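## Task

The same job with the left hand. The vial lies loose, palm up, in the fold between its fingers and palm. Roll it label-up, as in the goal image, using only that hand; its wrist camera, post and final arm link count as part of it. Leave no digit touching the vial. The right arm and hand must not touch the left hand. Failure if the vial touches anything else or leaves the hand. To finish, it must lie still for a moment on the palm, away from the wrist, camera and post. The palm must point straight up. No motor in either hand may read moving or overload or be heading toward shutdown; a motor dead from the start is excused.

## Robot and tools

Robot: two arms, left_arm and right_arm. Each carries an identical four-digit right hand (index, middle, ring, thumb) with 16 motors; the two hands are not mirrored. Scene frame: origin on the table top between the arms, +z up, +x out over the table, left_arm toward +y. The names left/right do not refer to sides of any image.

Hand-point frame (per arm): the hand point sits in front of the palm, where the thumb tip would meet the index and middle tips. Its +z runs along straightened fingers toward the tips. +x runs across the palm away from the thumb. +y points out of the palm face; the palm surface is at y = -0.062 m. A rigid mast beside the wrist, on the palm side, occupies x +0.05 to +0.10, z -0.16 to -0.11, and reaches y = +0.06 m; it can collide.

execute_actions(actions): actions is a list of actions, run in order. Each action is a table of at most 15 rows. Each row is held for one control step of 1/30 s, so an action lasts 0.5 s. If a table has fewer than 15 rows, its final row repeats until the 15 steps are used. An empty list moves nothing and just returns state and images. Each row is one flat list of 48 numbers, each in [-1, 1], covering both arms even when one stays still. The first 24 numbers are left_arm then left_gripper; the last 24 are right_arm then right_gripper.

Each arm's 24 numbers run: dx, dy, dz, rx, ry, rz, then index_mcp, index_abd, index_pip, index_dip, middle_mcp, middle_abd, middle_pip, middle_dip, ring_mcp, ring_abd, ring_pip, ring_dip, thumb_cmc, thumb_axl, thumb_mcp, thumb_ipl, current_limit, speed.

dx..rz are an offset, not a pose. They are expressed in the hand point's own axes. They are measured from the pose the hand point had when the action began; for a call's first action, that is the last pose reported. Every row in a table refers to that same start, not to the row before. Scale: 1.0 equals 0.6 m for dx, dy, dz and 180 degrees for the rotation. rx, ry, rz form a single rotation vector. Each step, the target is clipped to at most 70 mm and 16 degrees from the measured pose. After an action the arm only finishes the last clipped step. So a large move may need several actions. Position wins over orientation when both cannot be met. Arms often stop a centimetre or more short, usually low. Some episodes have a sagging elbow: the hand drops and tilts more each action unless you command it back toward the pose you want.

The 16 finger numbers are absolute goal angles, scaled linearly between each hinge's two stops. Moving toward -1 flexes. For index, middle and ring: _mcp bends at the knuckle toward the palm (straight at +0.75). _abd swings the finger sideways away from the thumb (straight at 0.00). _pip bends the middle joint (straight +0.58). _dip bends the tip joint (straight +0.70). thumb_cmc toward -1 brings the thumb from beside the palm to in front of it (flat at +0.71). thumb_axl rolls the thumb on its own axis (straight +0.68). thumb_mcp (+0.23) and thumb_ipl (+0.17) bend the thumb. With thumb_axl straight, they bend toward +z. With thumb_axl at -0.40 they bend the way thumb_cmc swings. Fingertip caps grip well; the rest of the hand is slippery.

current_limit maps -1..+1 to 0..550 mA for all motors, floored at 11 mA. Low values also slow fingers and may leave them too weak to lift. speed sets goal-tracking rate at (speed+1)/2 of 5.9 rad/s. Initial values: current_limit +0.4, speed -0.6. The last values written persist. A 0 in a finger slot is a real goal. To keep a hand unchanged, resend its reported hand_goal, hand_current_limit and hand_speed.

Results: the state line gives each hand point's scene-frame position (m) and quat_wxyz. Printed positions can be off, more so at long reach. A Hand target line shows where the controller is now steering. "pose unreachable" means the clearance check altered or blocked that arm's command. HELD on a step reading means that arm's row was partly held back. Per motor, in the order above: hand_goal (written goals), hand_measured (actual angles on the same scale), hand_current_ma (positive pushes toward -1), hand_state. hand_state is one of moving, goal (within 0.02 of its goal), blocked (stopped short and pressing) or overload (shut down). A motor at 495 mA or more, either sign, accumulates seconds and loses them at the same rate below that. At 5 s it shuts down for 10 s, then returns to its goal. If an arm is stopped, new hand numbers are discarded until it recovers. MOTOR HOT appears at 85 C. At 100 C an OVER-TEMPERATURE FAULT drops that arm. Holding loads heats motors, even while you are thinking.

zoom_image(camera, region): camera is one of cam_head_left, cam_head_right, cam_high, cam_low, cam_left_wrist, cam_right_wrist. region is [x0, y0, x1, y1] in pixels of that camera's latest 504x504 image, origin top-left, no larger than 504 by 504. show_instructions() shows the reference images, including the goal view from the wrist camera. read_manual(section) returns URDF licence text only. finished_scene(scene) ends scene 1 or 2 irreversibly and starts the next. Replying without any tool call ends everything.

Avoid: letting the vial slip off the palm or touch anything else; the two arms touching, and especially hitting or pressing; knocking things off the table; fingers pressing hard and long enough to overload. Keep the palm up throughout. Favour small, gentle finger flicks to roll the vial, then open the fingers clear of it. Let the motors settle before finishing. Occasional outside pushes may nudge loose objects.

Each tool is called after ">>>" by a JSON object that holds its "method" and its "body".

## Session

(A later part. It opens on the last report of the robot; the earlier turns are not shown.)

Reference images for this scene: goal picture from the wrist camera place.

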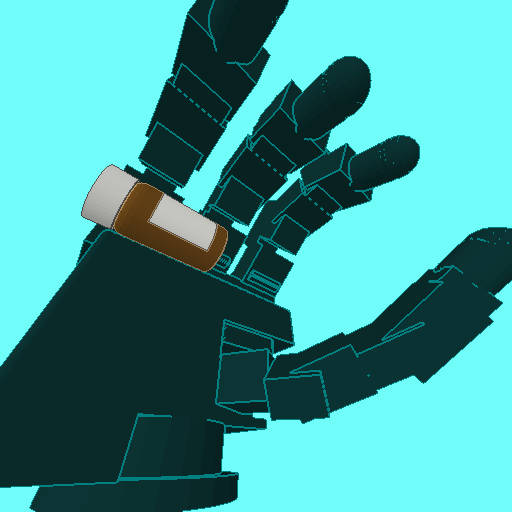

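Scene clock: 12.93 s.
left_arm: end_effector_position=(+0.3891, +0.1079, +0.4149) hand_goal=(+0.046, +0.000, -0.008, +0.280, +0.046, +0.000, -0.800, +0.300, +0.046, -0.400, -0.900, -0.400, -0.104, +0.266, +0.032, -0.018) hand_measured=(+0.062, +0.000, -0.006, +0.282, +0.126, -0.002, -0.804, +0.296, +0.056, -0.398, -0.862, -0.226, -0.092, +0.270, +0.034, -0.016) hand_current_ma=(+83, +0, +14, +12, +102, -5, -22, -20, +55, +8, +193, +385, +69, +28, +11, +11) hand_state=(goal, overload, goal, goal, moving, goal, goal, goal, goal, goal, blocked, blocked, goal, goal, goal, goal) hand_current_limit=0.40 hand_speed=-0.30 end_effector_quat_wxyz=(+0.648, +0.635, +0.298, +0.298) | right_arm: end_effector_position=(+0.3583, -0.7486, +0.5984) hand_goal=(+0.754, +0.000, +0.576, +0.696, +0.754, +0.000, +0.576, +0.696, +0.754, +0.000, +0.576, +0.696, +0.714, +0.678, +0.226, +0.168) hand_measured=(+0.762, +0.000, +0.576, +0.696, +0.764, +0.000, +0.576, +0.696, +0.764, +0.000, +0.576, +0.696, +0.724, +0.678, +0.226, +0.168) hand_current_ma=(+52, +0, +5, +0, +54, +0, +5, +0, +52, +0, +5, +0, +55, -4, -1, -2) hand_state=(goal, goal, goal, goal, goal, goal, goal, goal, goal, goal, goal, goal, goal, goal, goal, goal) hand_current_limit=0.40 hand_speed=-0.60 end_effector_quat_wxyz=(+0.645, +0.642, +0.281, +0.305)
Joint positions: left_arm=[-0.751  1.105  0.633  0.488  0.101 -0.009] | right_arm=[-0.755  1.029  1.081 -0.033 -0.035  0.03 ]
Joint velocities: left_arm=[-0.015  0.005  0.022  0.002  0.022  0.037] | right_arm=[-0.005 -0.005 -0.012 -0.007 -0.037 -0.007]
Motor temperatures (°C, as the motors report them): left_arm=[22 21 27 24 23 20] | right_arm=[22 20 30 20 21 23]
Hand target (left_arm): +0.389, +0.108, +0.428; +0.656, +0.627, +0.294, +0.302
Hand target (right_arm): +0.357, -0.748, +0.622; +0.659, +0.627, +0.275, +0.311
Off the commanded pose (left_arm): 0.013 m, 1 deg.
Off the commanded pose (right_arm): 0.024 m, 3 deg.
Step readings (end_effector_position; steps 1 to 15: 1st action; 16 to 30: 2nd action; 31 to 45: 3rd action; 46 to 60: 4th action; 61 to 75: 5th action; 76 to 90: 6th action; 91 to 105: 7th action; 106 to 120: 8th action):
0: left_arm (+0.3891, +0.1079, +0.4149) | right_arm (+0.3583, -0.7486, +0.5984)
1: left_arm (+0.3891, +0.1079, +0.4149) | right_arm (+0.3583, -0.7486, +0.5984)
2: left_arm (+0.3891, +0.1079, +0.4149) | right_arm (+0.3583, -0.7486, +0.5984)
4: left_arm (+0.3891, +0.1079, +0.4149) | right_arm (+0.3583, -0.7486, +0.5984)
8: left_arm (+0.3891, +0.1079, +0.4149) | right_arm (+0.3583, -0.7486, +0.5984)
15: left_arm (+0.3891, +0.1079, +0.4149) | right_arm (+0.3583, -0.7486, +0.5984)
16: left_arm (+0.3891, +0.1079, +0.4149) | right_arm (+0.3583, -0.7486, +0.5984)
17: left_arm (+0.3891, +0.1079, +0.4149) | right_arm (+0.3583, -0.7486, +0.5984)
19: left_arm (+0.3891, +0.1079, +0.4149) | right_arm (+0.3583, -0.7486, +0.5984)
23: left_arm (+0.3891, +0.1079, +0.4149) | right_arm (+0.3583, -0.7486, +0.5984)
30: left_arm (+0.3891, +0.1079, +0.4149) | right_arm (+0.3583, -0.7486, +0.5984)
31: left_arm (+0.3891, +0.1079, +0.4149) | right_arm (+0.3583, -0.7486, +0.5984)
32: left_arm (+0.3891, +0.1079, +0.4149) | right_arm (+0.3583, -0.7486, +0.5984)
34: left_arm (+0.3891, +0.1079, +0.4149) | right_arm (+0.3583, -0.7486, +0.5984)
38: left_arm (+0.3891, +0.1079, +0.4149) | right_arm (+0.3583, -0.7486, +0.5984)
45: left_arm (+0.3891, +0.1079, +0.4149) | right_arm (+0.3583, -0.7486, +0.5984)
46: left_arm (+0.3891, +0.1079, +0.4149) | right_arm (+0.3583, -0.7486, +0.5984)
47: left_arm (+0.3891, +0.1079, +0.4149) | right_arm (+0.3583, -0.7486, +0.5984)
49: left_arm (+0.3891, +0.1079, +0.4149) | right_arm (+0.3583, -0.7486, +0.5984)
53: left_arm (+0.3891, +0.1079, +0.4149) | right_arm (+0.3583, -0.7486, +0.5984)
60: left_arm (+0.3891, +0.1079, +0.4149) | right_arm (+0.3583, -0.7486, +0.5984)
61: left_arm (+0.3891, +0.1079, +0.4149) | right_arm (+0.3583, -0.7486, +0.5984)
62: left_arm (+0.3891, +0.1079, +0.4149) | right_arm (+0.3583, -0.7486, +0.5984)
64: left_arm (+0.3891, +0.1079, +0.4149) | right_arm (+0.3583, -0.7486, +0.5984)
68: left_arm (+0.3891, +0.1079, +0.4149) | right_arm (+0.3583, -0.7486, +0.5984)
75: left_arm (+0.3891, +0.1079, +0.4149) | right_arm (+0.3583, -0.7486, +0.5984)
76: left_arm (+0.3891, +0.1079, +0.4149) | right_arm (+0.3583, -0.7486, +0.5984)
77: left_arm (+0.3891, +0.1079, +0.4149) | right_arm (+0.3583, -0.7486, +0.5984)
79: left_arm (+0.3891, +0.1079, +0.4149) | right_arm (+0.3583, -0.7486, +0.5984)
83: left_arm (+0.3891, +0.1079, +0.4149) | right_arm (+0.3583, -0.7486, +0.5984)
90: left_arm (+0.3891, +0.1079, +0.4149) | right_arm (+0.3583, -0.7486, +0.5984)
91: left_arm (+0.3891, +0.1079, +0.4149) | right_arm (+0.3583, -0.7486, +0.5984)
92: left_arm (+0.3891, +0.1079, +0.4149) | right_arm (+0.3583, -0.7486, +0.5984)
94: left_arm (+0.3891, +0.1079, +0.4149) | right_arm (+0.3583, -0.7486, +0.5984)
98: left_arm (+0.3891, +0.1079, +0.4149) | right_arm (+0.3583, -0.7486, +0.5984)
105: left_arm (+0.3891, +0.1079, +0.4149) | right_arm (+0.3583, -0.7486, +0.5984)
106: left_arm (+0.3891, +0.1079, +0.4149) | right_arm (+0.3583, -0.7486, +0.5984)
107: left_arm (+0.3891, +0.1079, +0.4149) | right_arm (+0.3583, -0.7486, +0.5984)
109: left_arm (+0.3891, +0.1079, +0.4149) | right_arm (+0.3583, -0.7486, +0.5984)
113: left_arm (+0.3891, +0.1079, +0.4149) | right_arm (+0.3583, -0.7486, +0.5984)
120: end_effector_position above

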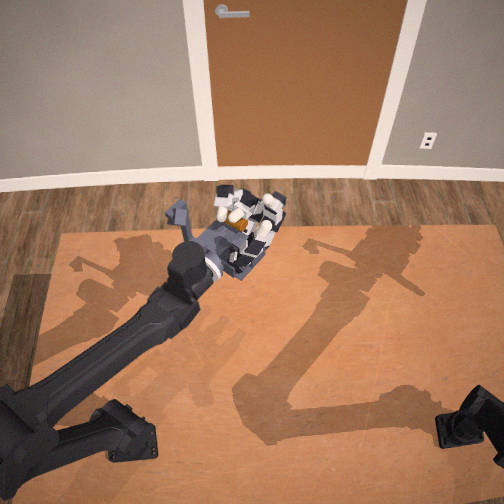

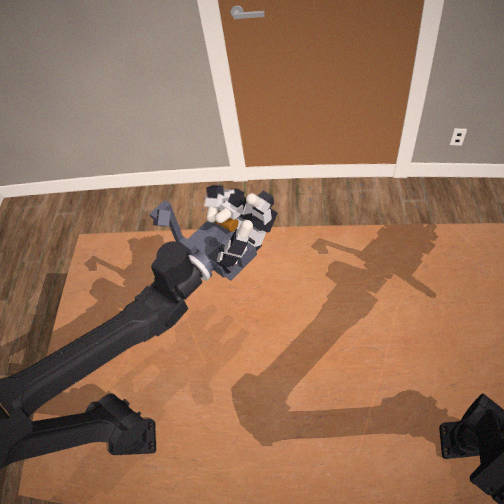

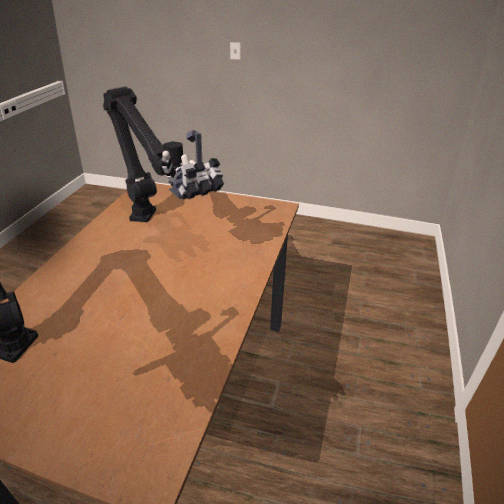

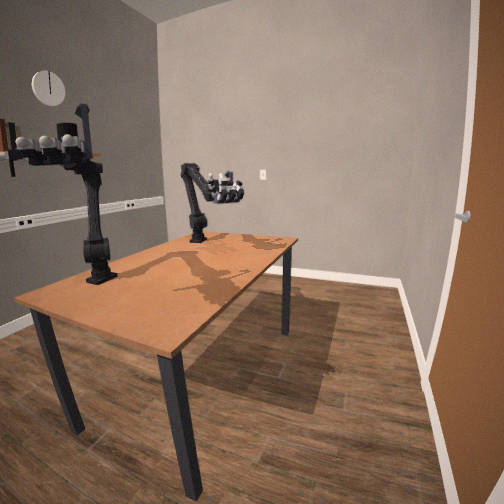

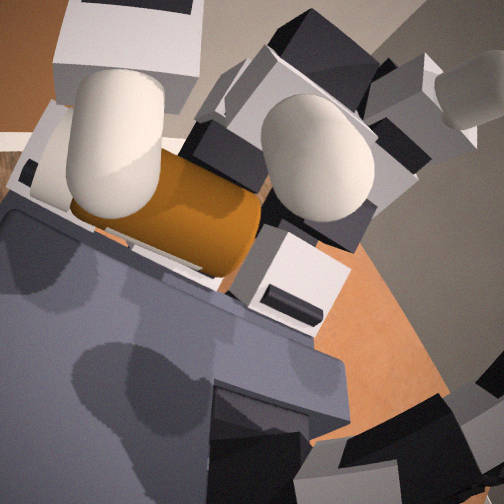

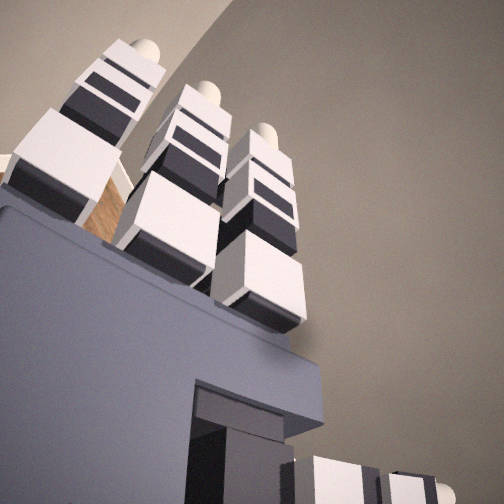

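>>> {"method": "execute_actions", "body": {"actions": [[[0,0.022,0,-0.008,0,0,0.046,0,-0.008,0.28,0.046,0,-0.8,0.3,0.45,-0.4,-0.9,-0.4,-0.104,0.266,0.032,-0.018,0.4,-0.4,0,0.04,0,-0.014,0,0,0.754,0,0.576,0.696,0.754,0,0.576,0.696,0.754,0,0.576,0.696,0.714,0.678,0.226,0.168,0.4,-0.6]],[[0,0.022,0,-0.008,0,0,0.046,0,-0.008,0.28,0.046,0,-0.9,-0.4,0.45,-0.4,-0.9,-0.4,-0.104,0.266,0.032,-0.018,0.4,-0.3,0,0.04,0,-0.014,0,0,0.754,0,0.576,0.696,0.754,0,0.576,0.696,0.754,0,0.576,0.696,0.714,0.678,0.226,0.168,0.4,-0.6]],[[0,0.022,0,-0.008,0,0,0.046,0,-0.008,0.28,0.046,0,-0.9,-0.4,0.45,-0.4,-0.8,0.3,-0.104,0.266,0.032,-0.018,0.4,-0.3,0,0.04,0,-0.014,0,0,0.754,0,0.576,0.696,0.754,0,0.576,0.696,0.754,0,0.576,0.696,0.714,0.678,0.226,0.168,0.4,-0.6]],[[0,0.022,0,-0.008,0,0,0.046,0,-0.008,0.28,0.046,0,-0.9,-0.4,0.046,-0.4,-0.8,0.3,-0.104,0.266,0.032,-0.018,0.4,-0.3,0,0.04,0,-0.014,0,0,0.754,0,0.576,0.696,0.754,0,0.576,0.696,0.754,0,0.576,0.696,0.714,0.678,0.226,0.168,0.4,-0.6]],[[0,0.022,0,-0.008,0,0,0.046,0,-0.008,0.28,0.45,0,-0.9,-0.4,0.046,-0.4,-0.8,0.3,-0.104,0.266,0.032,-0.018,0.4,-0.4,0,0.04,0,-0.014,0,0,0.754,0,0.576,0.696,0.754,0,0.576,0.696,0.754,0,0.576,0.696,0.714,0.678,0.226,0.168,0.4,-0.6]],[[0,0.022,0,-0.008,0,0,0.046,0,-0.008,0.28,0.45,0,-0.9,-0.4,0.046,-0.4,-0.9,-0.4,-0.104,0.266,0.032,-0.018,0.4,-0.3,0,0.04,0,-0.014,0,0,0.754,0,0.576,0.696,0.754,0,0.576,0.696,0.754,0,0.576,0.696,0.714,0.678,0.226,0.168,0.4,-0.6]],[[0,0.022,0,-0.008,0,0,0.046,0,-0.008,0.28,0.45,0,-0.8,0.3,0.046,-0.4,-0.9,-0.4,-0.104,0.266,0.032,-0.018,0.4,-0.3,0,0.04,0,-0.014,0,0,0.754,0,0.576,0.696,0.754,0,0.576,0.696,0.754,0,0.576,0.696,0.714,0.678,0.226,0.168,0.4,-0.6]],[[0,0.022,0,-0.008,0,0,0.046,0,-0.008,0.28,0.046,0,-0.8,0.3,0.046,-0.4,-0.9,-0.4,-0.104,0.266,0.032,-0.018,0.4,-0.3,0,0.04,0,-0.014,0,0,0.754,0,0.576,0.696,0.754,0,0.576,0.696,0.754,0,0.576,0.696,0.714,0.678,0.226,0.168,0.4,-0.6]],[[0,0.022,0,-0.008,0,0,0.046,0,-0.008,0.28,0.046,0,-0.8,0.3,0.45,-0.4,-0.9,-0.4,-0.104,0.266,0.032,-0.018,0.4,-0.4,0,0.04,0,-0.014,0,0,0.754,0,0.576,0.696,0.754,0,0.576,0.696,0.754,0,0.576,0.696,0.714,0.678,0.226,0.168,0.4,-0.6]],[[0,0.022,0,-0.008,0,0,0.046,0,-0.008,0.28,0.046,0,-0.9,-0.4,0.45,-0.4,-0.9,-0.4,-0.104,0.266,0.032,-0.018,0.4,-0.3,0,0.04,0,-0.014,0,0,0.754,0,0.576,0.696,0.754,0,0.576,0.696,0.754,0,0.576,0.696,0.714,0.678,0.226,0.168,0.4,-0.6]],[[0,0.022,0,-0.008,0,0,0.046,0,-0.008,0.28,0.046,0,-0.9,-0.4,0.45,-0.4,-0.8,0.3,-0.104,0.266,0.032,-0.018,0.4,-0.3,0,0.04,0,-0.014,0,0,0.754,0,0.576,0.696,0.754,0,0.576,0.696,0.754,0,0.576,0.696,0.714,0.678,0.226,0.168,0.4,-0.6]],[[0,0.022,0,-0.008,0,0,0.046,0,-0.008,0.28,0.046,0,-0.9,-0.4,0.046,-0.4,-0.8,0.3,-0.104,0.266,0.032,-0.018,0.4,-0.3,0,0.04,0,-0.014,0,0,0.754,0,0.576,0.696,0.754,0,0.576,0.696,0.754,0,0.576,0.696,0.714,0.678,0.226,0.168,0.4,-0.6]]]}}

Scene clock: 19.90 s.
left_arm: end_effector_position=(+0.3891, +0.1079, +0.4149) hand_goal=(+0.046, +0.000, -0.008, +0.280, +0.046, +0.000, -0.900, -0.400, +0.046, -0.400, -0.800, +0.300, -0.104, +0.266, +0.032, -0.018) hand_measured=(+0.060, +0.000, -0.006, +0.282, +0.056, -0.004, -0.858, -0.320, +0.110, -0.402, -0.804, +0.296, -0.092, +0.270, +0.034, -0.016) hand_current_ma=(+83, +0, +14, +12, +58, -17, +170, +170, +106, -9, -21, -22, +69, +28, +11, +11) hand_state=(goal, overload, goal, goal, goal, goal, moving, moving, moving, goal, goal, goal, goal, goal, goal, goal) hand_current_limit=0.40 hand_speed=-0.30 end_effector_quat_wxyz=(+0.648, +0.635, +0.298, +0.298) | right_arm: end_effector_position=(+0.3583, -0.7486, +0.5984) hand_goal=(+0.754, +0.000, +0.576, +0.696, +0.754, +0.000, +0.576, +0.696, +0.754, +0.000, +0.576, +0.696, +0.714, +0.678, +0.226, +0.168) hand_measured=(+0.762, +0.000, +0.576, +0.696, +0.764, +0.000, +0.576, +0.696, +0.764, +0.000, +0.576, +0.696, +0.724, +0.678, +0.226, +0.168) hand_current_ma=(+52, +0, +5, +0, +54, +0, +5, +0, +52, +0, +5, +0, +55, -4, -1, -2) hand_state=(goal, goal, goal, goal, goal, goal, goal, goal, goal, goal, goal, goal, goal, goal, goal, goal) hand_current_limit=0.40 hand_speed=-0.60 end_effector_quat_wxyz=(+0.645, +0.642, +0.281, +0.305)
Joint positions: left_arm=[-0.751  1.105  0.633  0.488  0.101 -0.009] | right_arm=[-0.755  1.029  1.081 -0.033 -0.035  0.03 ]
Joint velocities: left_arm=[ 0.005 -0.005 -0.012  0.007 -0.007 -0.022] | right_arm=[ 0.005 -0.015  0.002 -0.012  0.007 -0.022]
Motor temperatures (°C, as the motors report them): left_arm=[22 21 29 24 23 20] | right_arm=[22 21 32 20 21 23]
Hand target (left_arm): +0.389, +0.108, +0.428; +0.656, +0.627, +0.294, +0.302
Hand target (right_arm): +0.357, -0.748, +0.622; +0.659, +0.627, +0.275, +0.311
Off the commanded pose (left_arm): 0.013 m, 1 deg.
Off the commanded pose (right_arm): 0.024 m, 3 deg.
Step readings (end_effector_position; steps 1 to 15: 1st action; 16 to 30: 2nd action; 31 to 45: 3rd action; 46 to 60: 4th action; 61 to 75: 5th action; 76 to 90: 6th action; 91 to 105: 7th action; 106 to 120: 8th action; 121 to 135: 9th action; 136 to 150: 10th action; 151 to 165: 11th action; 166 to 180: 12th action):
0: left_arm (+0.3891, +0.1079, +0.4149) | right_arm (+0.3583, -0.7486, +0.5984)
1: left_arm (+0.3891, +0.1079, +0.4149) | right_arm (+0.3583, -0.7486, +0.5984)
2: left_arm (+0.3891, +0.1079, +0.4149) | right_arm (+0.3583, -0.7486, +0.5984)
4: left_arm (+0.3891, +0.1079, +0.4149) | right_arm (+0.3583, -0.7486, +0.5984)
8: left_arm (+0.3891, +0.1079, +0.4149) | right_arm (+0.3583, -0.7486, +0.5984)
15: left_arm (+0.3891, +0.1079, +0.4149) | right_arm (+0.3583, -0.7486, +0.5984)
16: left_arm (+0.3891, +0.1079, +0.4149) | right_arm (+0.3583, -0.7486, +0.5984)
17: left_arm (+0.3891, +0.1079, +0.4149) | right_arm (+0.3583, -0.7486, +0.5984)
19: left_arm (+0.3891, +0.1079, +0.4149) | right_arm (+0.3583, -0.7486, +0.5984)
23: left_arm (+0.3891, +0.1079, +0.4149) | right_arm (+0.3583, -0.7486, +0.5984)
30: left_arm (+0.3891, +0.1079, +0.4149) | right_arm (+0.3583, -0.7486, +0.5984)
31: left_arm (+0.3891, +0.1079, +0.4149) | right_arm (+0.3583, -0.7486, +0.5984)
32: left_arm (+0.3891, +0.1079, +0.4149) | right_arm (+0.3583, -0.7486, +0.5984)
34: left_arm (+0.3891, +0.1079, +0.4149) | right_arm (+0.3583, -0.7486, +0.5984)
38: left_arm (+0.3891, +0.1079, +0.4149) | right_arm (+0.3583, -0.7486, +0.5984)
45: left_arm (+0.3891, +0.1079, +0.4149) | right_arm (+0.3583, -0.7486, +0.5984)
46: left_arm (+0.3891, +0.1079, +0.4149) | right_arm (+0.3583, -0.7486, +0.5984)
47: left_arm (+0.3891, +0.1079, +0.4149) | right_arm (+0.3583, -0.7486, +0.5984)
49: left_arm (+0.3891, +0.1079, +0.4149) | right_arm (+0.3583, -0.7486, +0.5984)
53: left_arm (+0.3891, +0.1079, +0.4149) | right_arm (+0.3583, -0.7486, +0.5984)
60: left_arm (+0.3891, +0.1079, +0.4149) | right_arm (+0.3583, -0.7486, +0.5984)
61: left_arm (+0.3891, +0.1079, +0.4149) | right_arm (+0.3583, -0.7486, +0.5984)
62: left_arm (+0.3891, +0.1079, +0.4149) | right_arm (+0.3583, -0.7486, +0.5984)
64: left_arm (+0.3891, +0.1079, +0.4149) | right_arm (+0.3583, -0.7486, +0.5984)
68: left_arm (+0.3891, +0.1079, +0.4149) | right_arm (+0.3583, -0.7486, +0.5984)
75: left_arm (+0.3891, +0.1079, +0.4149) | right_arm (+0.3583, -0.7486, +0.5984)
76: left_arm (+0.3891, +0.1079, +0.4149) | right_arm (+0.3583, -0.7486, +0.5984)
77: left_arm (+0.3891, +0.1079, +0.4149) | right_arm (+0.3583, -0.7486, +0.5984)
79: left_arm (+0.3891, +0.1079, +0.4149) | right_arm (+0.3583, -0.7486, +0.5984)
83: left_arm (+0.3891, +0.1079, +0.4149) | right_arm (+0.3583, -0.7486, +0.5984)
90: left_arm (+0.3891, +0.1079, +0.4149) | right_arm (+0.3583, -0.7486, +0.5984)
91: left_arm (+0.3891, +0.1079, +0.4149) | right_arm (+0.3583, -0.7486, +0.5984)
92: left_arm (+0.3891, +0.1079, +0.4149) | right_arm (+0.3583, -0.7486, +0.5984)
94: left_arm (+0.3891, +0.1079, +0.4149) | right_arm (+0.3583, -0.7486, +0.5984)
98: left_arm (+0.3891, +0.1079, +0.4149) | right_arm (+0.3583, -0.7486, +0.5984)
105: left_arm (+0.3891, +0.1079, +0.4149) | right_arm (+0.3583, -0.7486, +0.5984)
106: left_arm (+0.3891, +0.1079, +0.4149) | right_arm (+0.3583, -0.7486, +0.5984)
107: left_arm (+0.3891, +0.1079, +0.4149) | right_arm (+0.3583, -0.7486, +0.5984)
109: left_arm (+0.3891, +0.1079, +0.4149) | right_arm (+0.3583, -0.7486, +0.5984)
113: left_arm (+0.3891, +0.1079, +0.4149) | right_arm (+0.3583, -0.7486, +0.5984)
120: left_arm (+0.3891, +0.1079, +0.4149) | right_arm (+0.3583, -0.7486, +0.5984)
121: left_arm (+0.3891, +0.1079, +0.4149) | right_arm (+0.3583, -0.7486, +0.5984)
122: left_arm (+0.3891, +0.1079, +0.4149) | right_arm (+0.3583, -0.7486, +0.5984)
124: left_arm (+0.3891, +0.1079, +0.4149) | right_arm (+0.3583, -0.7486, +0.5984)
128: left_arm (+0.3891, +0.1079, +0.4149) | right_arm (+0.3583, -0.7486, +0.5984)
135: left_arm (+0.3891, +0.1079, +0.4149) | right_arm (+0.3583, -0.7486, +0.5984)
136: left_arm (+0.3891, +0.1079, +0.4149) | right_arm (+0.3583, -0.7486, +0.5984)
137: left_arm (+0.3891, +0.1079, +0.4149) | right_arm (+0.3583, -0.7486, +0.5984)
139: left_arm (+0.3891, +0.1079, +0.4149) | right_arm (+0.3583, -0.7486, +0.5984)
143: left_arm (+0.3891, +0.1079, +0.4149) | right_arm (+0.3583, -0.7486, +0.5984)
150: left_arm (+0.3891, +0.1079, +0.4149) | right_arm (+0.3583, -0.7486, +0.5984)
151: left_arm (+0.3891, +0.1079, +0.4149) | right_arm (+0.3583, -0.7486, +0.5984)
152: left_arm (+0.3891, +0.1079, +0.4149) | right_arm (+0.3583, -0.7486, +0.5984)
154: left_arm (+0.3891, +0.1079, +0.4149) | right_arm (+0.3583, -0.7486, +0.5984)
158: left_arm (+0.3891, +0.1079, +0.4149) | right_arm (+0.3583, -0.7486, +0.5984)
165: left_arm (+0.3891, +0.1079, +0.4149) | right_arm (+0.3583, -0.7486, +0.5984)
166: left_arm (+0.3891, +0.1079, +0.4149) | right_arm (+0.3583, -0.7486, +0.5984)
167: left_arm (+0.3891, +0.1079, +0.4149) | right_arm (+0.3583, -0.7486, +0.5984)
169: left_arm (+0.3891, +0.1079, +0.4149) | right_arm (+0.3583, -0.7486, +0.5984)
173: left_arm (+0.3891, +0.1079, +0.4149) | right_arm (+0.3583, -0.7486, +0.5984)
180: end_effector_position above

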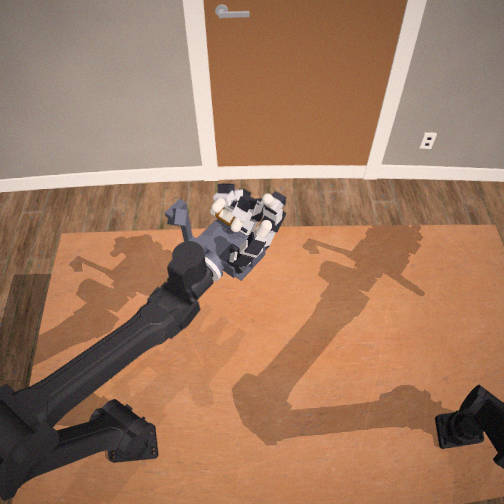

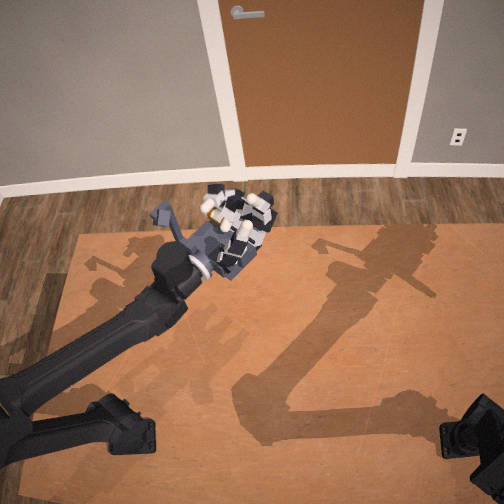

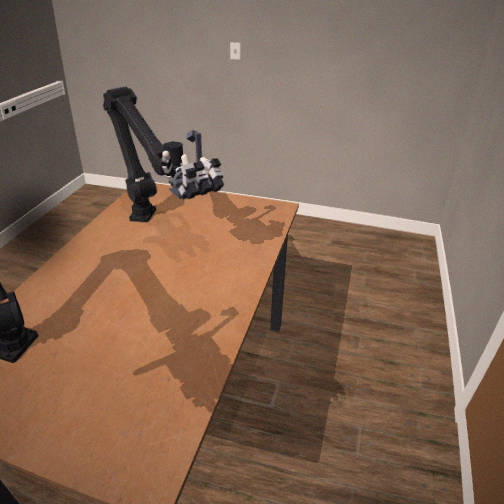

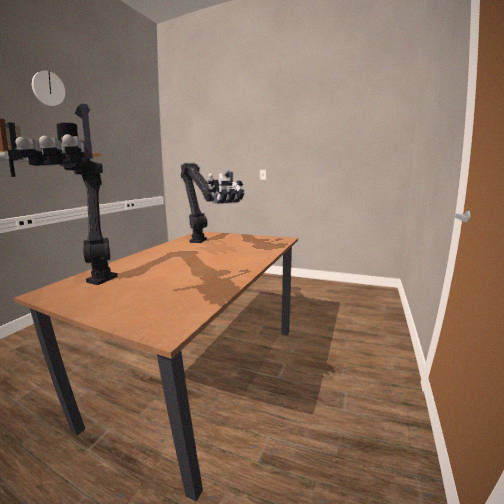

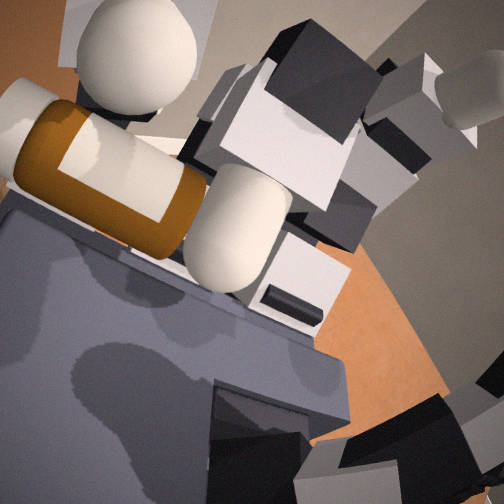

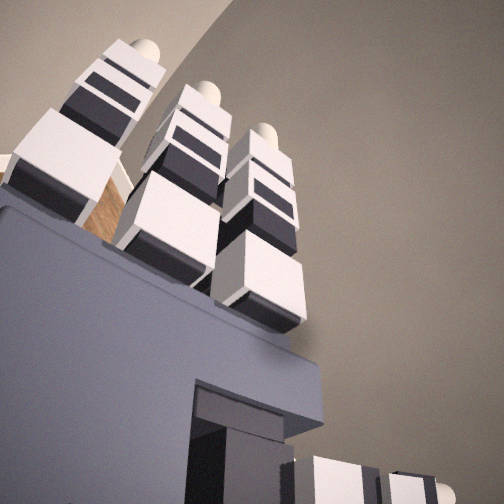

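>>> {"method": "execute_actions", "body": {"actions": [[[0,0.022,0,-0.008,0,0,0.046,0,-0.008,0.28,0.046,0,-0.6,0.4,0.046,0.3,-0.8,0.3,-0.104,0.266,0.032,-0.018,0.4,-0.2,0,0.04,0,-0.014,0,0,0.754,0,0.576,0.696,0.754,0,0.576,0.696,0.754,0,0.576,0.696,0.714,0.678,0.226,0.168,0.4,-0.6]],[[0,0.022,0,-0.008,0,0,0.046,0,-0.008,0.28,0.1,0,-0.3,0.4,0.046,0.3,-0.9,-0.3,-0.104,0.266,0.032,-0.018,0.4,-0.3,0,0.04,0,-0.014,0,0,0.754,0,0.576,0.696,0.754,0,0.576,0.696,0.754,0,0.576,0.696,0.714,0.678,0.226,0.168,0.4,-0.6]],[[0,0.022,0,-0.008,0,0,0.046,0,-0.008,0.28,0.1,0,-0.3,0.4,0.046,-0.4,-0.9,-0.3,-0.104,0.266,0.032,-0.018,0.4,-0.4,0,0.04,0,-0.014,0,0,0.754,0,0.576,0.696,0.754,0,0.576,0.696,0.754,0,0.576,0.696,0.714,0.678,0.226,0.168,0.4,-0.6]],[[0,0.022,0,-0.008,0,0,0.046,0,-0.008,0.28,0.1,0,-0.3,0.4,0.046,-0.4,-0.9,-0.3,-0.104,0.266,0.032,-0.018,0.4,-0.4,0,0.04,0,-0.014,0,0,0.754,0,0.576,0.696,0.754,0,0.576,0.696,0.754,0,0.576,0.696,0.714,0.678,0.226,0.168,0.4,-0.6]]]}}

Scene clock: 22.23 s.
left_arm: end_effector_position=(+0.3890, +0.1080, +0.4150) hand_goal=(+0.046, +0.000, -0.008, +0.280, +0.100, +0.000, -0.300, +0.400, +0.046, -0.400, -0.900, -0.300, -0.104, +0.266, +0.032, -0.018) hand_measured=(+0.060, +0.000, -0.006, +0.282, +0.104, -0.004, -0.304, +0.396, +0.056, -0.388, -0.856, -0.226, -0.092, +0.270, +0.034, -0.016) hand_current_ma=(+83, +0, +14, +12, +25, -15, -23, -18, +55, +60, +225, +374, +68, +28, +11, +11) hand_state=(goal, overload, goal, goal, goal, goal, goal, goal, goal, goal, blocked, blocked, goal, goal, goal, goal) hand_current_limit=0.40 hand_speed=-0.40 end_effector_quat_wxyz=(+0.648, +0.635, +0.298, +0.298) | right_arm: end_effector_position=(+0.3583, -0.7486, +0.5984) hand_goal=(+0.754, +0.000, +0.576, +0.696, +0.754, +0.000, +0.576, +0.696, +0.754, +0.000, +0.576, +0.696, +0.714, +0.678, +0.226, +0.168) hand_measured=(+0.762, +0.000, +0.576, +0.696, +0.764, +0.000, +0.576, +0.696, +0.764, +0.000, +0.576, +0.696, +0.724, +0.678, +0.226, +0.168) hand_current_ma=(+52, +0, +5, +0, +54, +0, +5, +0, +52, +0, +5, +0, +55, -4, -1, -2) hand_state=(goal, goal, goal, goal, goal, goal, goal, goal, goal, goal, goal, goal, goal, goal, goal, goal) hand_current_limit=0.40 hand_speed=-0.60 end_effector_quat_wxyz=(+0.645, +0.642, +0.281, +0.305)
Joint positions: left_arm=[-0.751  1.105  0.633  0.488  0.101 -0.009] | right_arm=[-0.755  1.029  1.081 -0.033 -0.035  0.03 ]
Joint velocities: left_arm=[-0.005 -0.024 -0.002 -0.002 -0.007  0.066] | right_arm=[-0.034 -0.005 -0.012 -0.032 -0.022 -0.022]
Motor temperatures (°C, as the motors report them): left_arm=[22 21 29 24 23 20] | right_arm=[22 21 33 20 21 23]
Hand target (left_arm): +0.389, +0.108, +0.428; +0.656, +0.627, +0.294, +0.302
Hand target (right_arm): +0.357, -0.748, +0.622; +0.659, +0.627, +0.275, +0.311
Off the commanded pose (left_arm): 0.013 m, 1 deg.
Off the commanded pose (right_arm): 0.024 m, 3 deg.
Step readings (end_effector_position; steps 1 to 15: 1st action; 16 to 30: 2nd action; 31 to 45: 3rd action; 46 to 60: 4th action):
0: left_arm (+0.3891, +0.1079, +0.4149) | right_arm (+0.3583, -0.7486, +0.5984)
1: left_arm (+0.3891, +0.1079, +0.4149) | right_arm (+0.3583, -0.7486, +0.5984)
2: left_arm (+0.3891, +0.1079, +0.4149) | right_arm (+0.3583, -0.7486, +0.5984)
4: left_arm (+0.3891, +0.1079, +0.4149) | right_arm (+0.3583, -0.7486, +0.5984)
8: left_arm (+0.3891, +0.1079, +0.4149) | right_arm (+0.3583, -0.7486, +0.5984)
15: left_arm (+0.3891, +0.1079, +0.4149) | right_arm (+0.3583, -0.7486, +0.5984)
16: left_arm (+0.3891, +0.1079, +0.4149) | right_arm (+0.3583, -0.7486, +0.5984)
17: left_arm (+0.3890, +0.1080, +0.4150) | right_arm (+0.3583, -0.7486, +0.5984)
19: left_arm (+0.3890, +0.1080, +0.4150) | right_arm (+0.3583, -0.7486, +0.5984)
23: left_arm (+0.3890, +0.1080, +0.4150) | right_arm (+0.3583, -0.7486, +0.5984)
30: left_arm (+0.3890, +0.1080, +0.4150) | right_arm (+0.3583, -0.7486, +0.5984)
31: left_arm (+0.3890, +0.1080, +0.4150) | right_arm (+0.3583, -0.7486, +0.5984)
32: left_arm (+0.3890, +0.1080, +0.4150) | right_arm (+0.3583, -0.7486, +0.5984)
34: left_arm (+0.3890, +0.1080, +0.4150) | right_arm (+0.3583, -0.7486, +0.5984)
38: left_arm (+0.3890, +0.1080, +0.4150) | right_arm (+0.3583, -0.7486, +0.5984)
45: left_arm (+0.3890, +0.1080, +0.4150) | right_arm (+0.3583, -0.7486, +0.5984)
46: left_arm (+0.3890, +0.1080, +0.4150) | right_arm (+0.3583, -0.7486, +0.5984)
47: left_arm (+0.3890, +0.1080, +0.4150) | right_arm (+0.3583, -0.7486, +0.5984)
49: left_arm (+0.3890, +0.1080, +0.4150) | right_arm (+0.3583, -0.7486, +0.5984)
53: left_arm (+0.3890, +0.1080, +0.4150) | right_arm (+0.3583, -0.7486, +0.5984)
60: end_effector_position above

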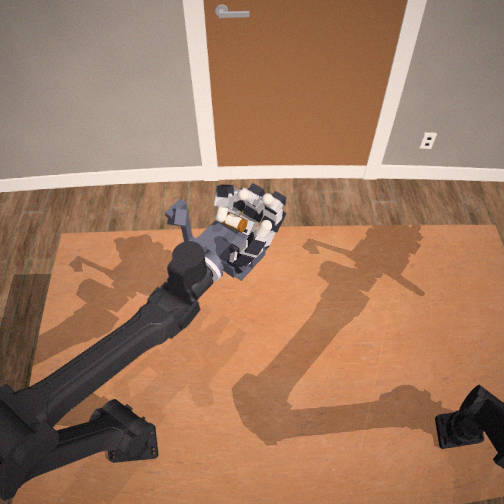

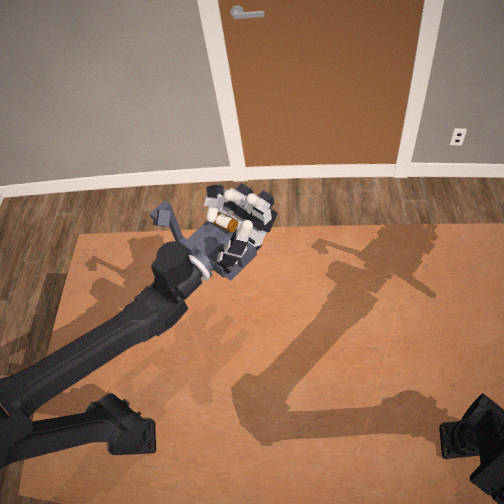

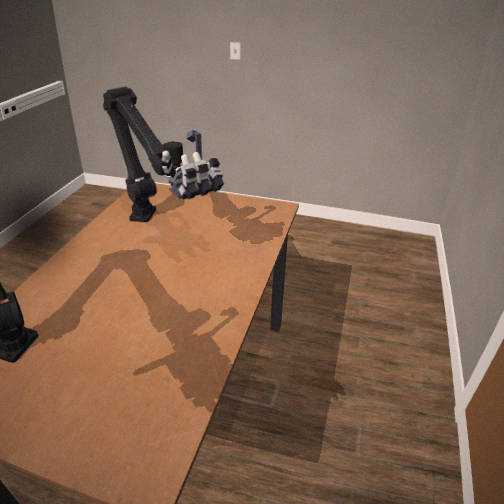

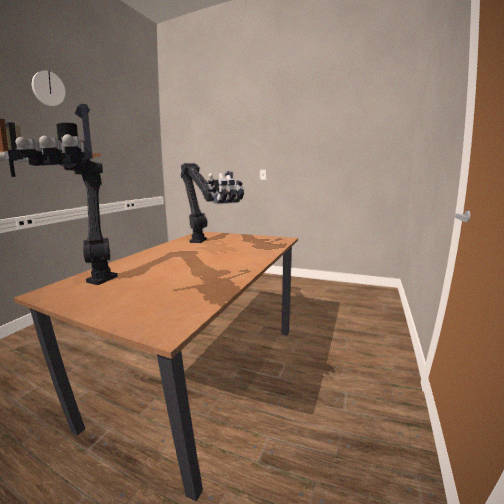

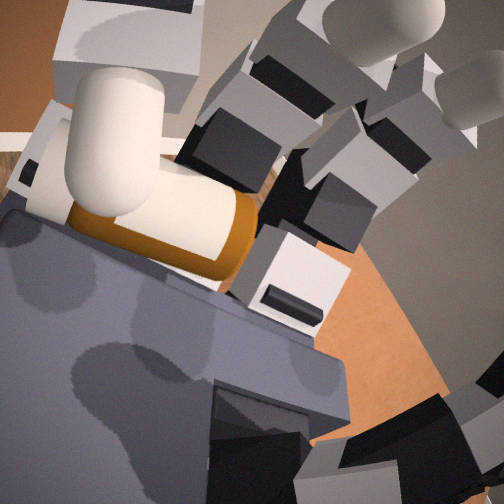

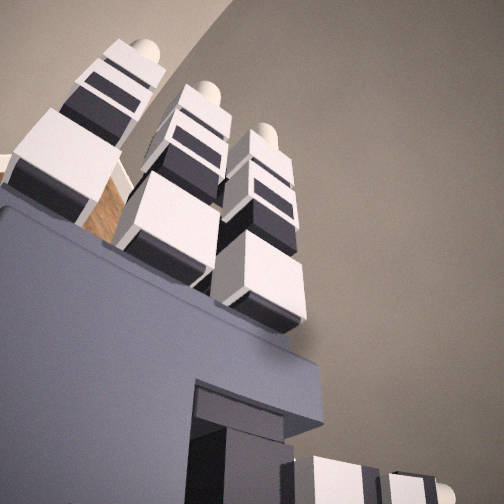

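>>> {"method": "execute_actions", "body": {"actions": [[[0,0.022,0,-0.008,0,0,0.046,0,-0.008,0.28,0.046,0,-0.8,0.3,0.5,-0.4,-0.9,-0.4,-0.104,0.266,0.032,-0.018,0.4,-0.4,0,0.04,0,-0.014,0,0,0.754,0,0.576,0.696,0.754,0,0.576,0.696,0.754,0,0.576,0.696,0.714,0.678,0.226,0.168,0.4,-0.6]],[[0,0.022,0,-0.008,0,0,0.046,0.1,-0.008,0.28,0.046,0.1,-0.9,-0.4,0.5,-0.4,-0.9,-0.4,-0.104,0.266,0.032,-0.018,0.4,-0.3,0,0.04,0,-0.014,0,0,0.754,0,0.576,0.696,0.754,0,0.576,0.696,0.754,0,0.576,0.696,0.714,0.678,0.226,0.168,0.4,-0.6]],[[0,0.022,0,-0.008,0,0,0.046,0,-0.008,0.28,0.046,0.1,-0.9,-0.4,0.5,-0.4,-0.8,0.3,-0.104,0.266,0.032,-0.018,0.4,-0.3,0,0.04,0,-0.014,0,0,0.754,0,0.576,0.696,0.754,0,0.576,0.696,0.754,0,0.576,0.696,0.714,0.678,0.226,0.168,0.4,-0.6]],[[0,0.022,0,-0.008,0,0,0.046,0,-0.008,0.28,0.046,0.1,-0.9,-0.4,0.046,-0.2,-0.4,0.3,-0.104,0.266,0.032,-0.018,0.4,-0.3,0,0.04,0,-0.014,0,0,0.754,0,0.576,0.696,0.754,0,0.576,0.696,0.754,0,0.576,0.696,0.714,0.678,0.226,0.168,0.4,-0.6]],[[0,0.022,0,-0.008,0,0,0.046,0,-0.008,0.28,0.046,0.1,-0.6,0.3,0.046,0,0,0.3,-0.104,0.266,0.032,-0.018,0.4,-0.3,0,0.04,0,-0.014,0,0,0.754,0,0.576,0.696,0.754,0,0.576,0.696,0.754,0,0.576,0.696,0.714,0.678,0.226,0.168,0.4,-0.6]],[[0,0.022,0,-0.008,0,0,0.046,0,-0.008,0.28,-0.25,0,0.2,0.3,-0.25,0,0.2,0.3,-0.104,0.266,0.032,-0.018,0.4,-0.4,0,0.04,0,-0.014,0,0,0.754,0,0.576,0.696,0.754,0,0.576,0.696,0.754,0,0.576,0.696,0.714,0.678,0.226,0.168,0.4,-0.6]],[[0,0.022,0,-0.008,0,0,0.046,0,-0.008,0.28,-0.25,0,0.2,0.3,-0.25,0,0.2,0.3,-0.104,0.266,0.032,-0.018,0.4,-0.4,0,0.04,0,-0.014,0,0,0.754,0,0.576,0.696,0.754,0,0.576,0.696,0.754,0,0.576,0.696,0.714,0.678,0.226,0.168,0.4,-0.6]],[[0,0.022,0,-0.008,0,0,0.12,0,-0.008,0.28,0.12,0,0,0.3,0.12,0,0,0.3,-0.104,0.266,0.032,-0.018,0.4,-0.4,0,0.04,0,-0.014,0,0,0.754,0,0.576,0.696,0.754,0,0.576,0.696,0.754,0,0.576,0.696,0.714,0.678,0.226,0.168,0.4,-0.6]],[[0,0.022,0,-0.008,0,0,0.12,0,-0.008,0.28,0.12,0,0,0.3,0.12,0,0,0.3,-0.104,0.266,0.032,-0.018,0.4,-0.4,0,0.04,0,-0.014,0,0,0.754,0,0.576,0.696,0.754,0,0.576,0.696,0.754,0,0.576,0.696,0.714,0.678,0.226,0.168,0.4,-0.6]]]}}

Scene clock: 27.60 s.
left_arm: end_effector_position=(+0.3889, +0.1080, +0.4152) hand_goal=(+0.120, +0.000, -0.008, +0.280, +0.120, +0.000, +0.000, +0.300, +0.120, +0.000, +0.000, +0.300, -0.104, +0.266, +0.032, -0.018) hand_measured=(+0.124, +0.000, -0.006, +0.282, +0.124, +0.004, +0.002, +0.296, +0.126, -0.002, +0.002, +0.296, -0.092, +0.270, +0.034, -0.016) hand_current_ma=(+27, +0, +13, +12, +26, +15, +14, -16, +27, -14, +14, -17, +68, +28, +11, +11) hand_state=(goal, overload, goal, goal, goal, goal, goal, goal, goal, goal, goal, goal, goal, goal, goal, goal) hand_current_limit=0.40 hand_speed=-0.40 end_effector_quat_wxyz=(+0.648, +0.635, +0.298, +0.298) | right_arm: end_effector_position=(+0.3583, -0.7486, +0.5984) hand_goal=(+0.754, +0.000, +0.576, +0.696, +0.754, +0.000, +0.576, +0.696, +0.754, +0.000, +0.576, +0.696, +0.714, +0.678, +0.226, +0.168) hand_measured=(+0.762, +0.000, +0.576, +0.696, +0.764, +0.000, +0.576, +0.696, +0.764, +0.000, +0.576, +0.696, +0.724, +0.678, +0.226, +0.168) hand_current_ma=(+52, +0, +5, +0, +54, +0, +5, +0, +52, +0, +5, +0, +55, -4, -1, -2) hand_state=(goal, goal, goal, goal, goal, goal, goal, goal, goal, goal, goal, goal, goal, goal, goal, goal) hand_current_limit=0.40 hand_speed=-0.60 end_effector_quat_wxyz=(+0.645, +0.642, +0.281, +0.305)
Joint positions: left_arm=[-0.751  1.104  0.633  0.488  0.101 -0.009] | right_arm=[-0.755  1.029  1.081 -0.033 -0.035  0.03 ]
Joint velocities: left_arm=[-0.005 -0.015  0.027 -0.017 -0.007  0.022] | right_arm=[-0.005 -0.005  0.007 -0.012 -0.037  0.007]
Motor temperatures (°C, as the motors report them): left_arm=[22 22 30 24 23 20] | right_arm=[22 21 34 20 21 23]
Hand target (left_arm): +0.389, +0.108, +0.428; +0.656, +0.627, +0.294, +0.302
Hand target (right_arm): +0.357, -0.748, +0.622; +0.659, +0.627, +0.275, +0.311
Off the commanded pose (left_arm): 0.013 m, 1 deg.
Off the commanded pose (right_arm): 0.024 m, 3 deg.
Step readings (end_effector_position; steps 1 to 15: 1st action; 16 to 30: 2nd action; 31 to 45: 3rd action; 46 to 60: 4th action; 61 to 75: 5th action; 76 to 90: 6th action; 91 to 105: 7th action; 106 to 120: 8th action; 121 to 135: 9th action):
0: left_arm (+0.3890, +0.1080, +0.4150) | right_arm (+0.3583, -0.7486, +0.5984)
1: left_arm (+0.3890, +0.1080, +0.4150) | right_arm (+0.3583, -0.7486, +0.5984)
2: left_arm (+0.3890, +0.1080, +0.4150) | right_arm (+0.3583, -0.7486, +0.5984)
4: left_arm (+0.3890, +0.1080, +0.4150) | right_arm (+0.3583, -0.7486, +0.5984)
8: left_arm (+0.3890, +0.1080, +0.4150) | right_arm (+0.3583, -0.7486, +0.5984)
15: left_arm (+0.3890, +0.1080, +0.4150) | right_arm (+0.3583, -0.7486, +0.5984)
16: left_arm (+0.3890, +0.1080, +0.4150) | right_arm (+0.3583, -0.7486, +0.5984)
17: left_arm (+0.3890, +0.1080, +0.4150) | right_arm (+0.3583, -0.7486, +0.5984)
19: left_arm (+0.3890, +0.1080, +0.4150) | right_arm (+0.3583, -0.7486, +0.5984)
23: left_arm (+0.3890, +0.1080, +0.4150) | right_arm (+0.3583, -0.7486, +0.5984)
30: left_arm (+0.3890, +0.1080, +0.4150) | right_arm (+0.3583, -0.7486, +0.5984)
31: left_arm (+0.3890, +0.1080, +0.4150) | right_arm (+0.3583, -0.7486, +0.5984)
32: left_arm (+0.3890, +0.1080, +0.4150) | right_arm (+0.3583, -0.7486, +0.5984)
34: left_arm (+0.3890, +0.1080, +0.4150) | right_arm (+0.3583, -0.7486, +0.5984)
38: left_arm (+0.3890, +0.1080, +0.4150) | right_arm (+0.3583, -0.7486, +0.5984)
45: left_arm (+0.3890, +0.1080, +0.4150) | right_arm (+0.3583, -0.7486, +0.5984)
46: left_arm (+0.3890, +0.1080, +0.4150) | right_arm (+0.3583, -0.7486, +0.5984)
47: left_arm (+0.3890, +0.1080, +0.4150) | right_arm (+0.3583, -0.7486, +0.5984)
49: left_arm (+0.3890, +0.1080, +0.4150) | right_arm (+0.3583, -0.7486, +0.5984)
53: left_arm (+0.3890, +0.1080, +0.4150) | right_arm (+0.3583, -0.7486, +0.5984)
60: left_arm (+0.3890, +0.1080, +0.4150) | right_arm (+0.3583, -0.7486, +0.5984)
61: left_arm (+0.3890, +0.1080, +0.4150) | right_arm (+0.3583, -0.7486, +0.5984)
62: left_arm (+0.3890, +0.1080, +0.4150) | right_arm (+0.3583, -0.7486, +0.5984)
64: left_arm (+0.3890, +0.1080, +0.4150) | right_arm (+0.3583, -0.7486, +0.5984)
68: left_arm (+0.3890, +0.1080, +0.4150) | right_arm (+0.3583, -0.7486, +0.5984)
75: left_arm (+0.3890, +0.1080, +0.4150) | right_arm (+0.3583, -0.7486, +0.5984)
76: left_arm (+0.3890, +0.1080, +0.4150) | right_arm (+0.3583, -0.7486, +0.5984)
77: left_arm (+0.3890, +0.1080, +0.4150) | right_arm (+0.3583, -0.7486, +0.5984)
79: left_arm (+0.3890, +0.1080, +0.4150) | right_arm (+0.3583, -0.7486, +0.5984)
83: left_arm (+0.3890, +0.1080, +0.4150) | right_arm (+0.3583, -0.7486, +0.5984)
90: left_arm (+0.3890, +0.1080, +0.4150) | right_arm (+0.3583, -0.7486, +0.5984)
91: left_arm (+0.3890, +0.1080, +0.4150) | right_arm (+0.3583, -0.7486, +0.5984)
92: left_arm (+0.3890, +0.1080, +0.4150) | right_arm (+0.3583, -0.7486, +0.5984)
94: left_arm (+0.3890, +0.1080, +0.4150) | right_arm (+0.3583, -0.7486, +0.5984)
98: left_arm (+0.3890, +0.1080, +0.4150) | right_arm (+0.3583, -0.7486, +0.5984)
105: left_arm (+0.3890, +0.1080, +0.4150) | right_arm (+0.3583, -0.7486, +0.5984)
106: left_arm (+0.3890, +0.1080, +0.4150) | right_arm (+0.3583, -0.7486, +0.5984)
107: left_arm (+0.3890, +0.1080, +0.4150) | right_arm (+0.3583, -0.7486, +0.5984)
109: left_arm (+0.3889, +0.1080, +0.4152) | right_arm (+0.3583, -0.7486, +0.5984)
113: left_arm (+0.3889, +0.1080, +0.4152) | right_arm (+0.3583, -0.7486, +0.5984)
120: left_arm (+0.3889, +0.1080, +0.4152) | right_arm (+0.3583, -0.7486, +0.5984)
121: left_arm (+0.3889, +0.1080, +0.4152) | right_arm (+0.3583, -0.7486, +0.5984)
122: left_arm (+0.3889, +0.1080, +0.4152) | right_arm (+0.3583, -0.7486, +0.5984)
124: left_arm (+0.3889, +0.1080, +0.4152) | right_arm (+0.3583, -0.7486, +0.5984)
128: left_arm (+0.3889, +0.1080, +0.4152) | right_arm (+0.3583, -0.7486, +0.5984)
135: end_effector_position above

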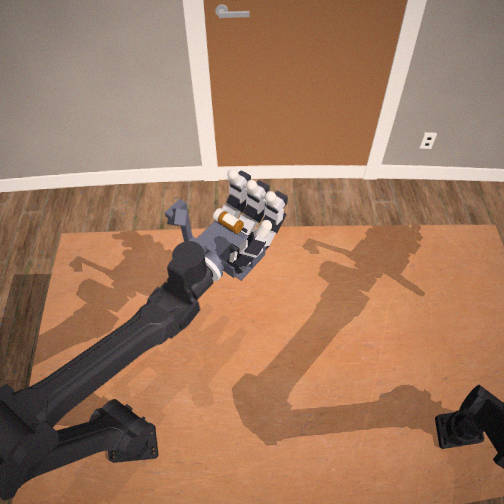

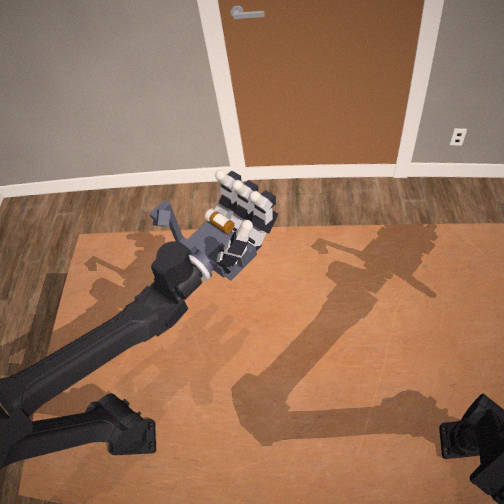

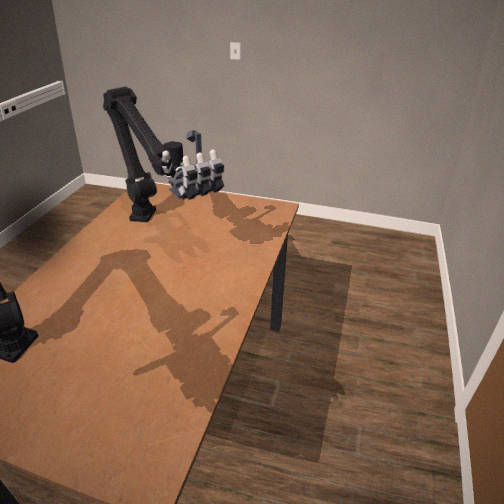

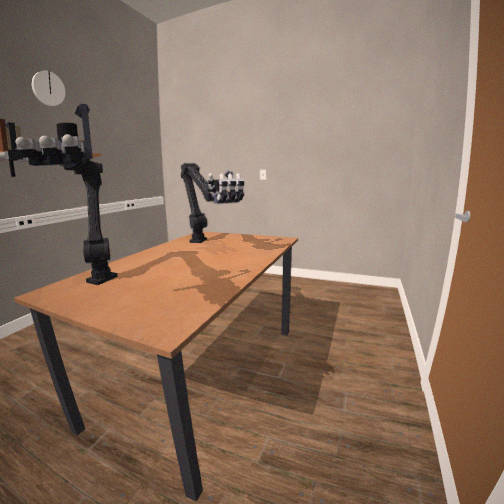

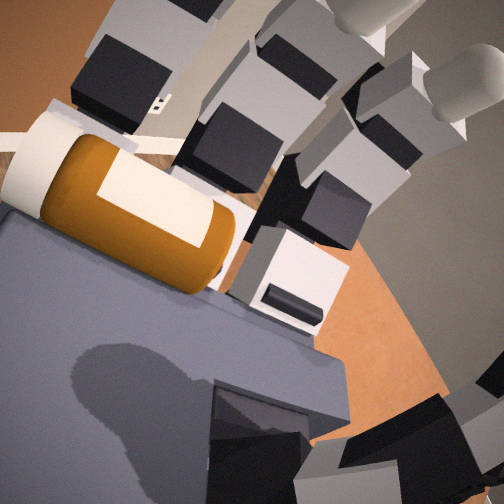

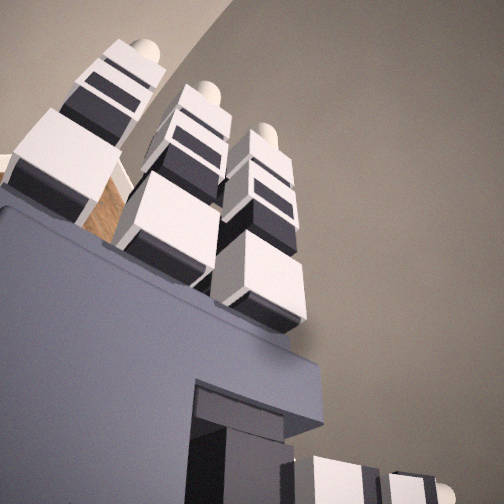

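>>> {"method": "finished_scene", "body": {"scene": 2}}

The scene is finished: the task was done.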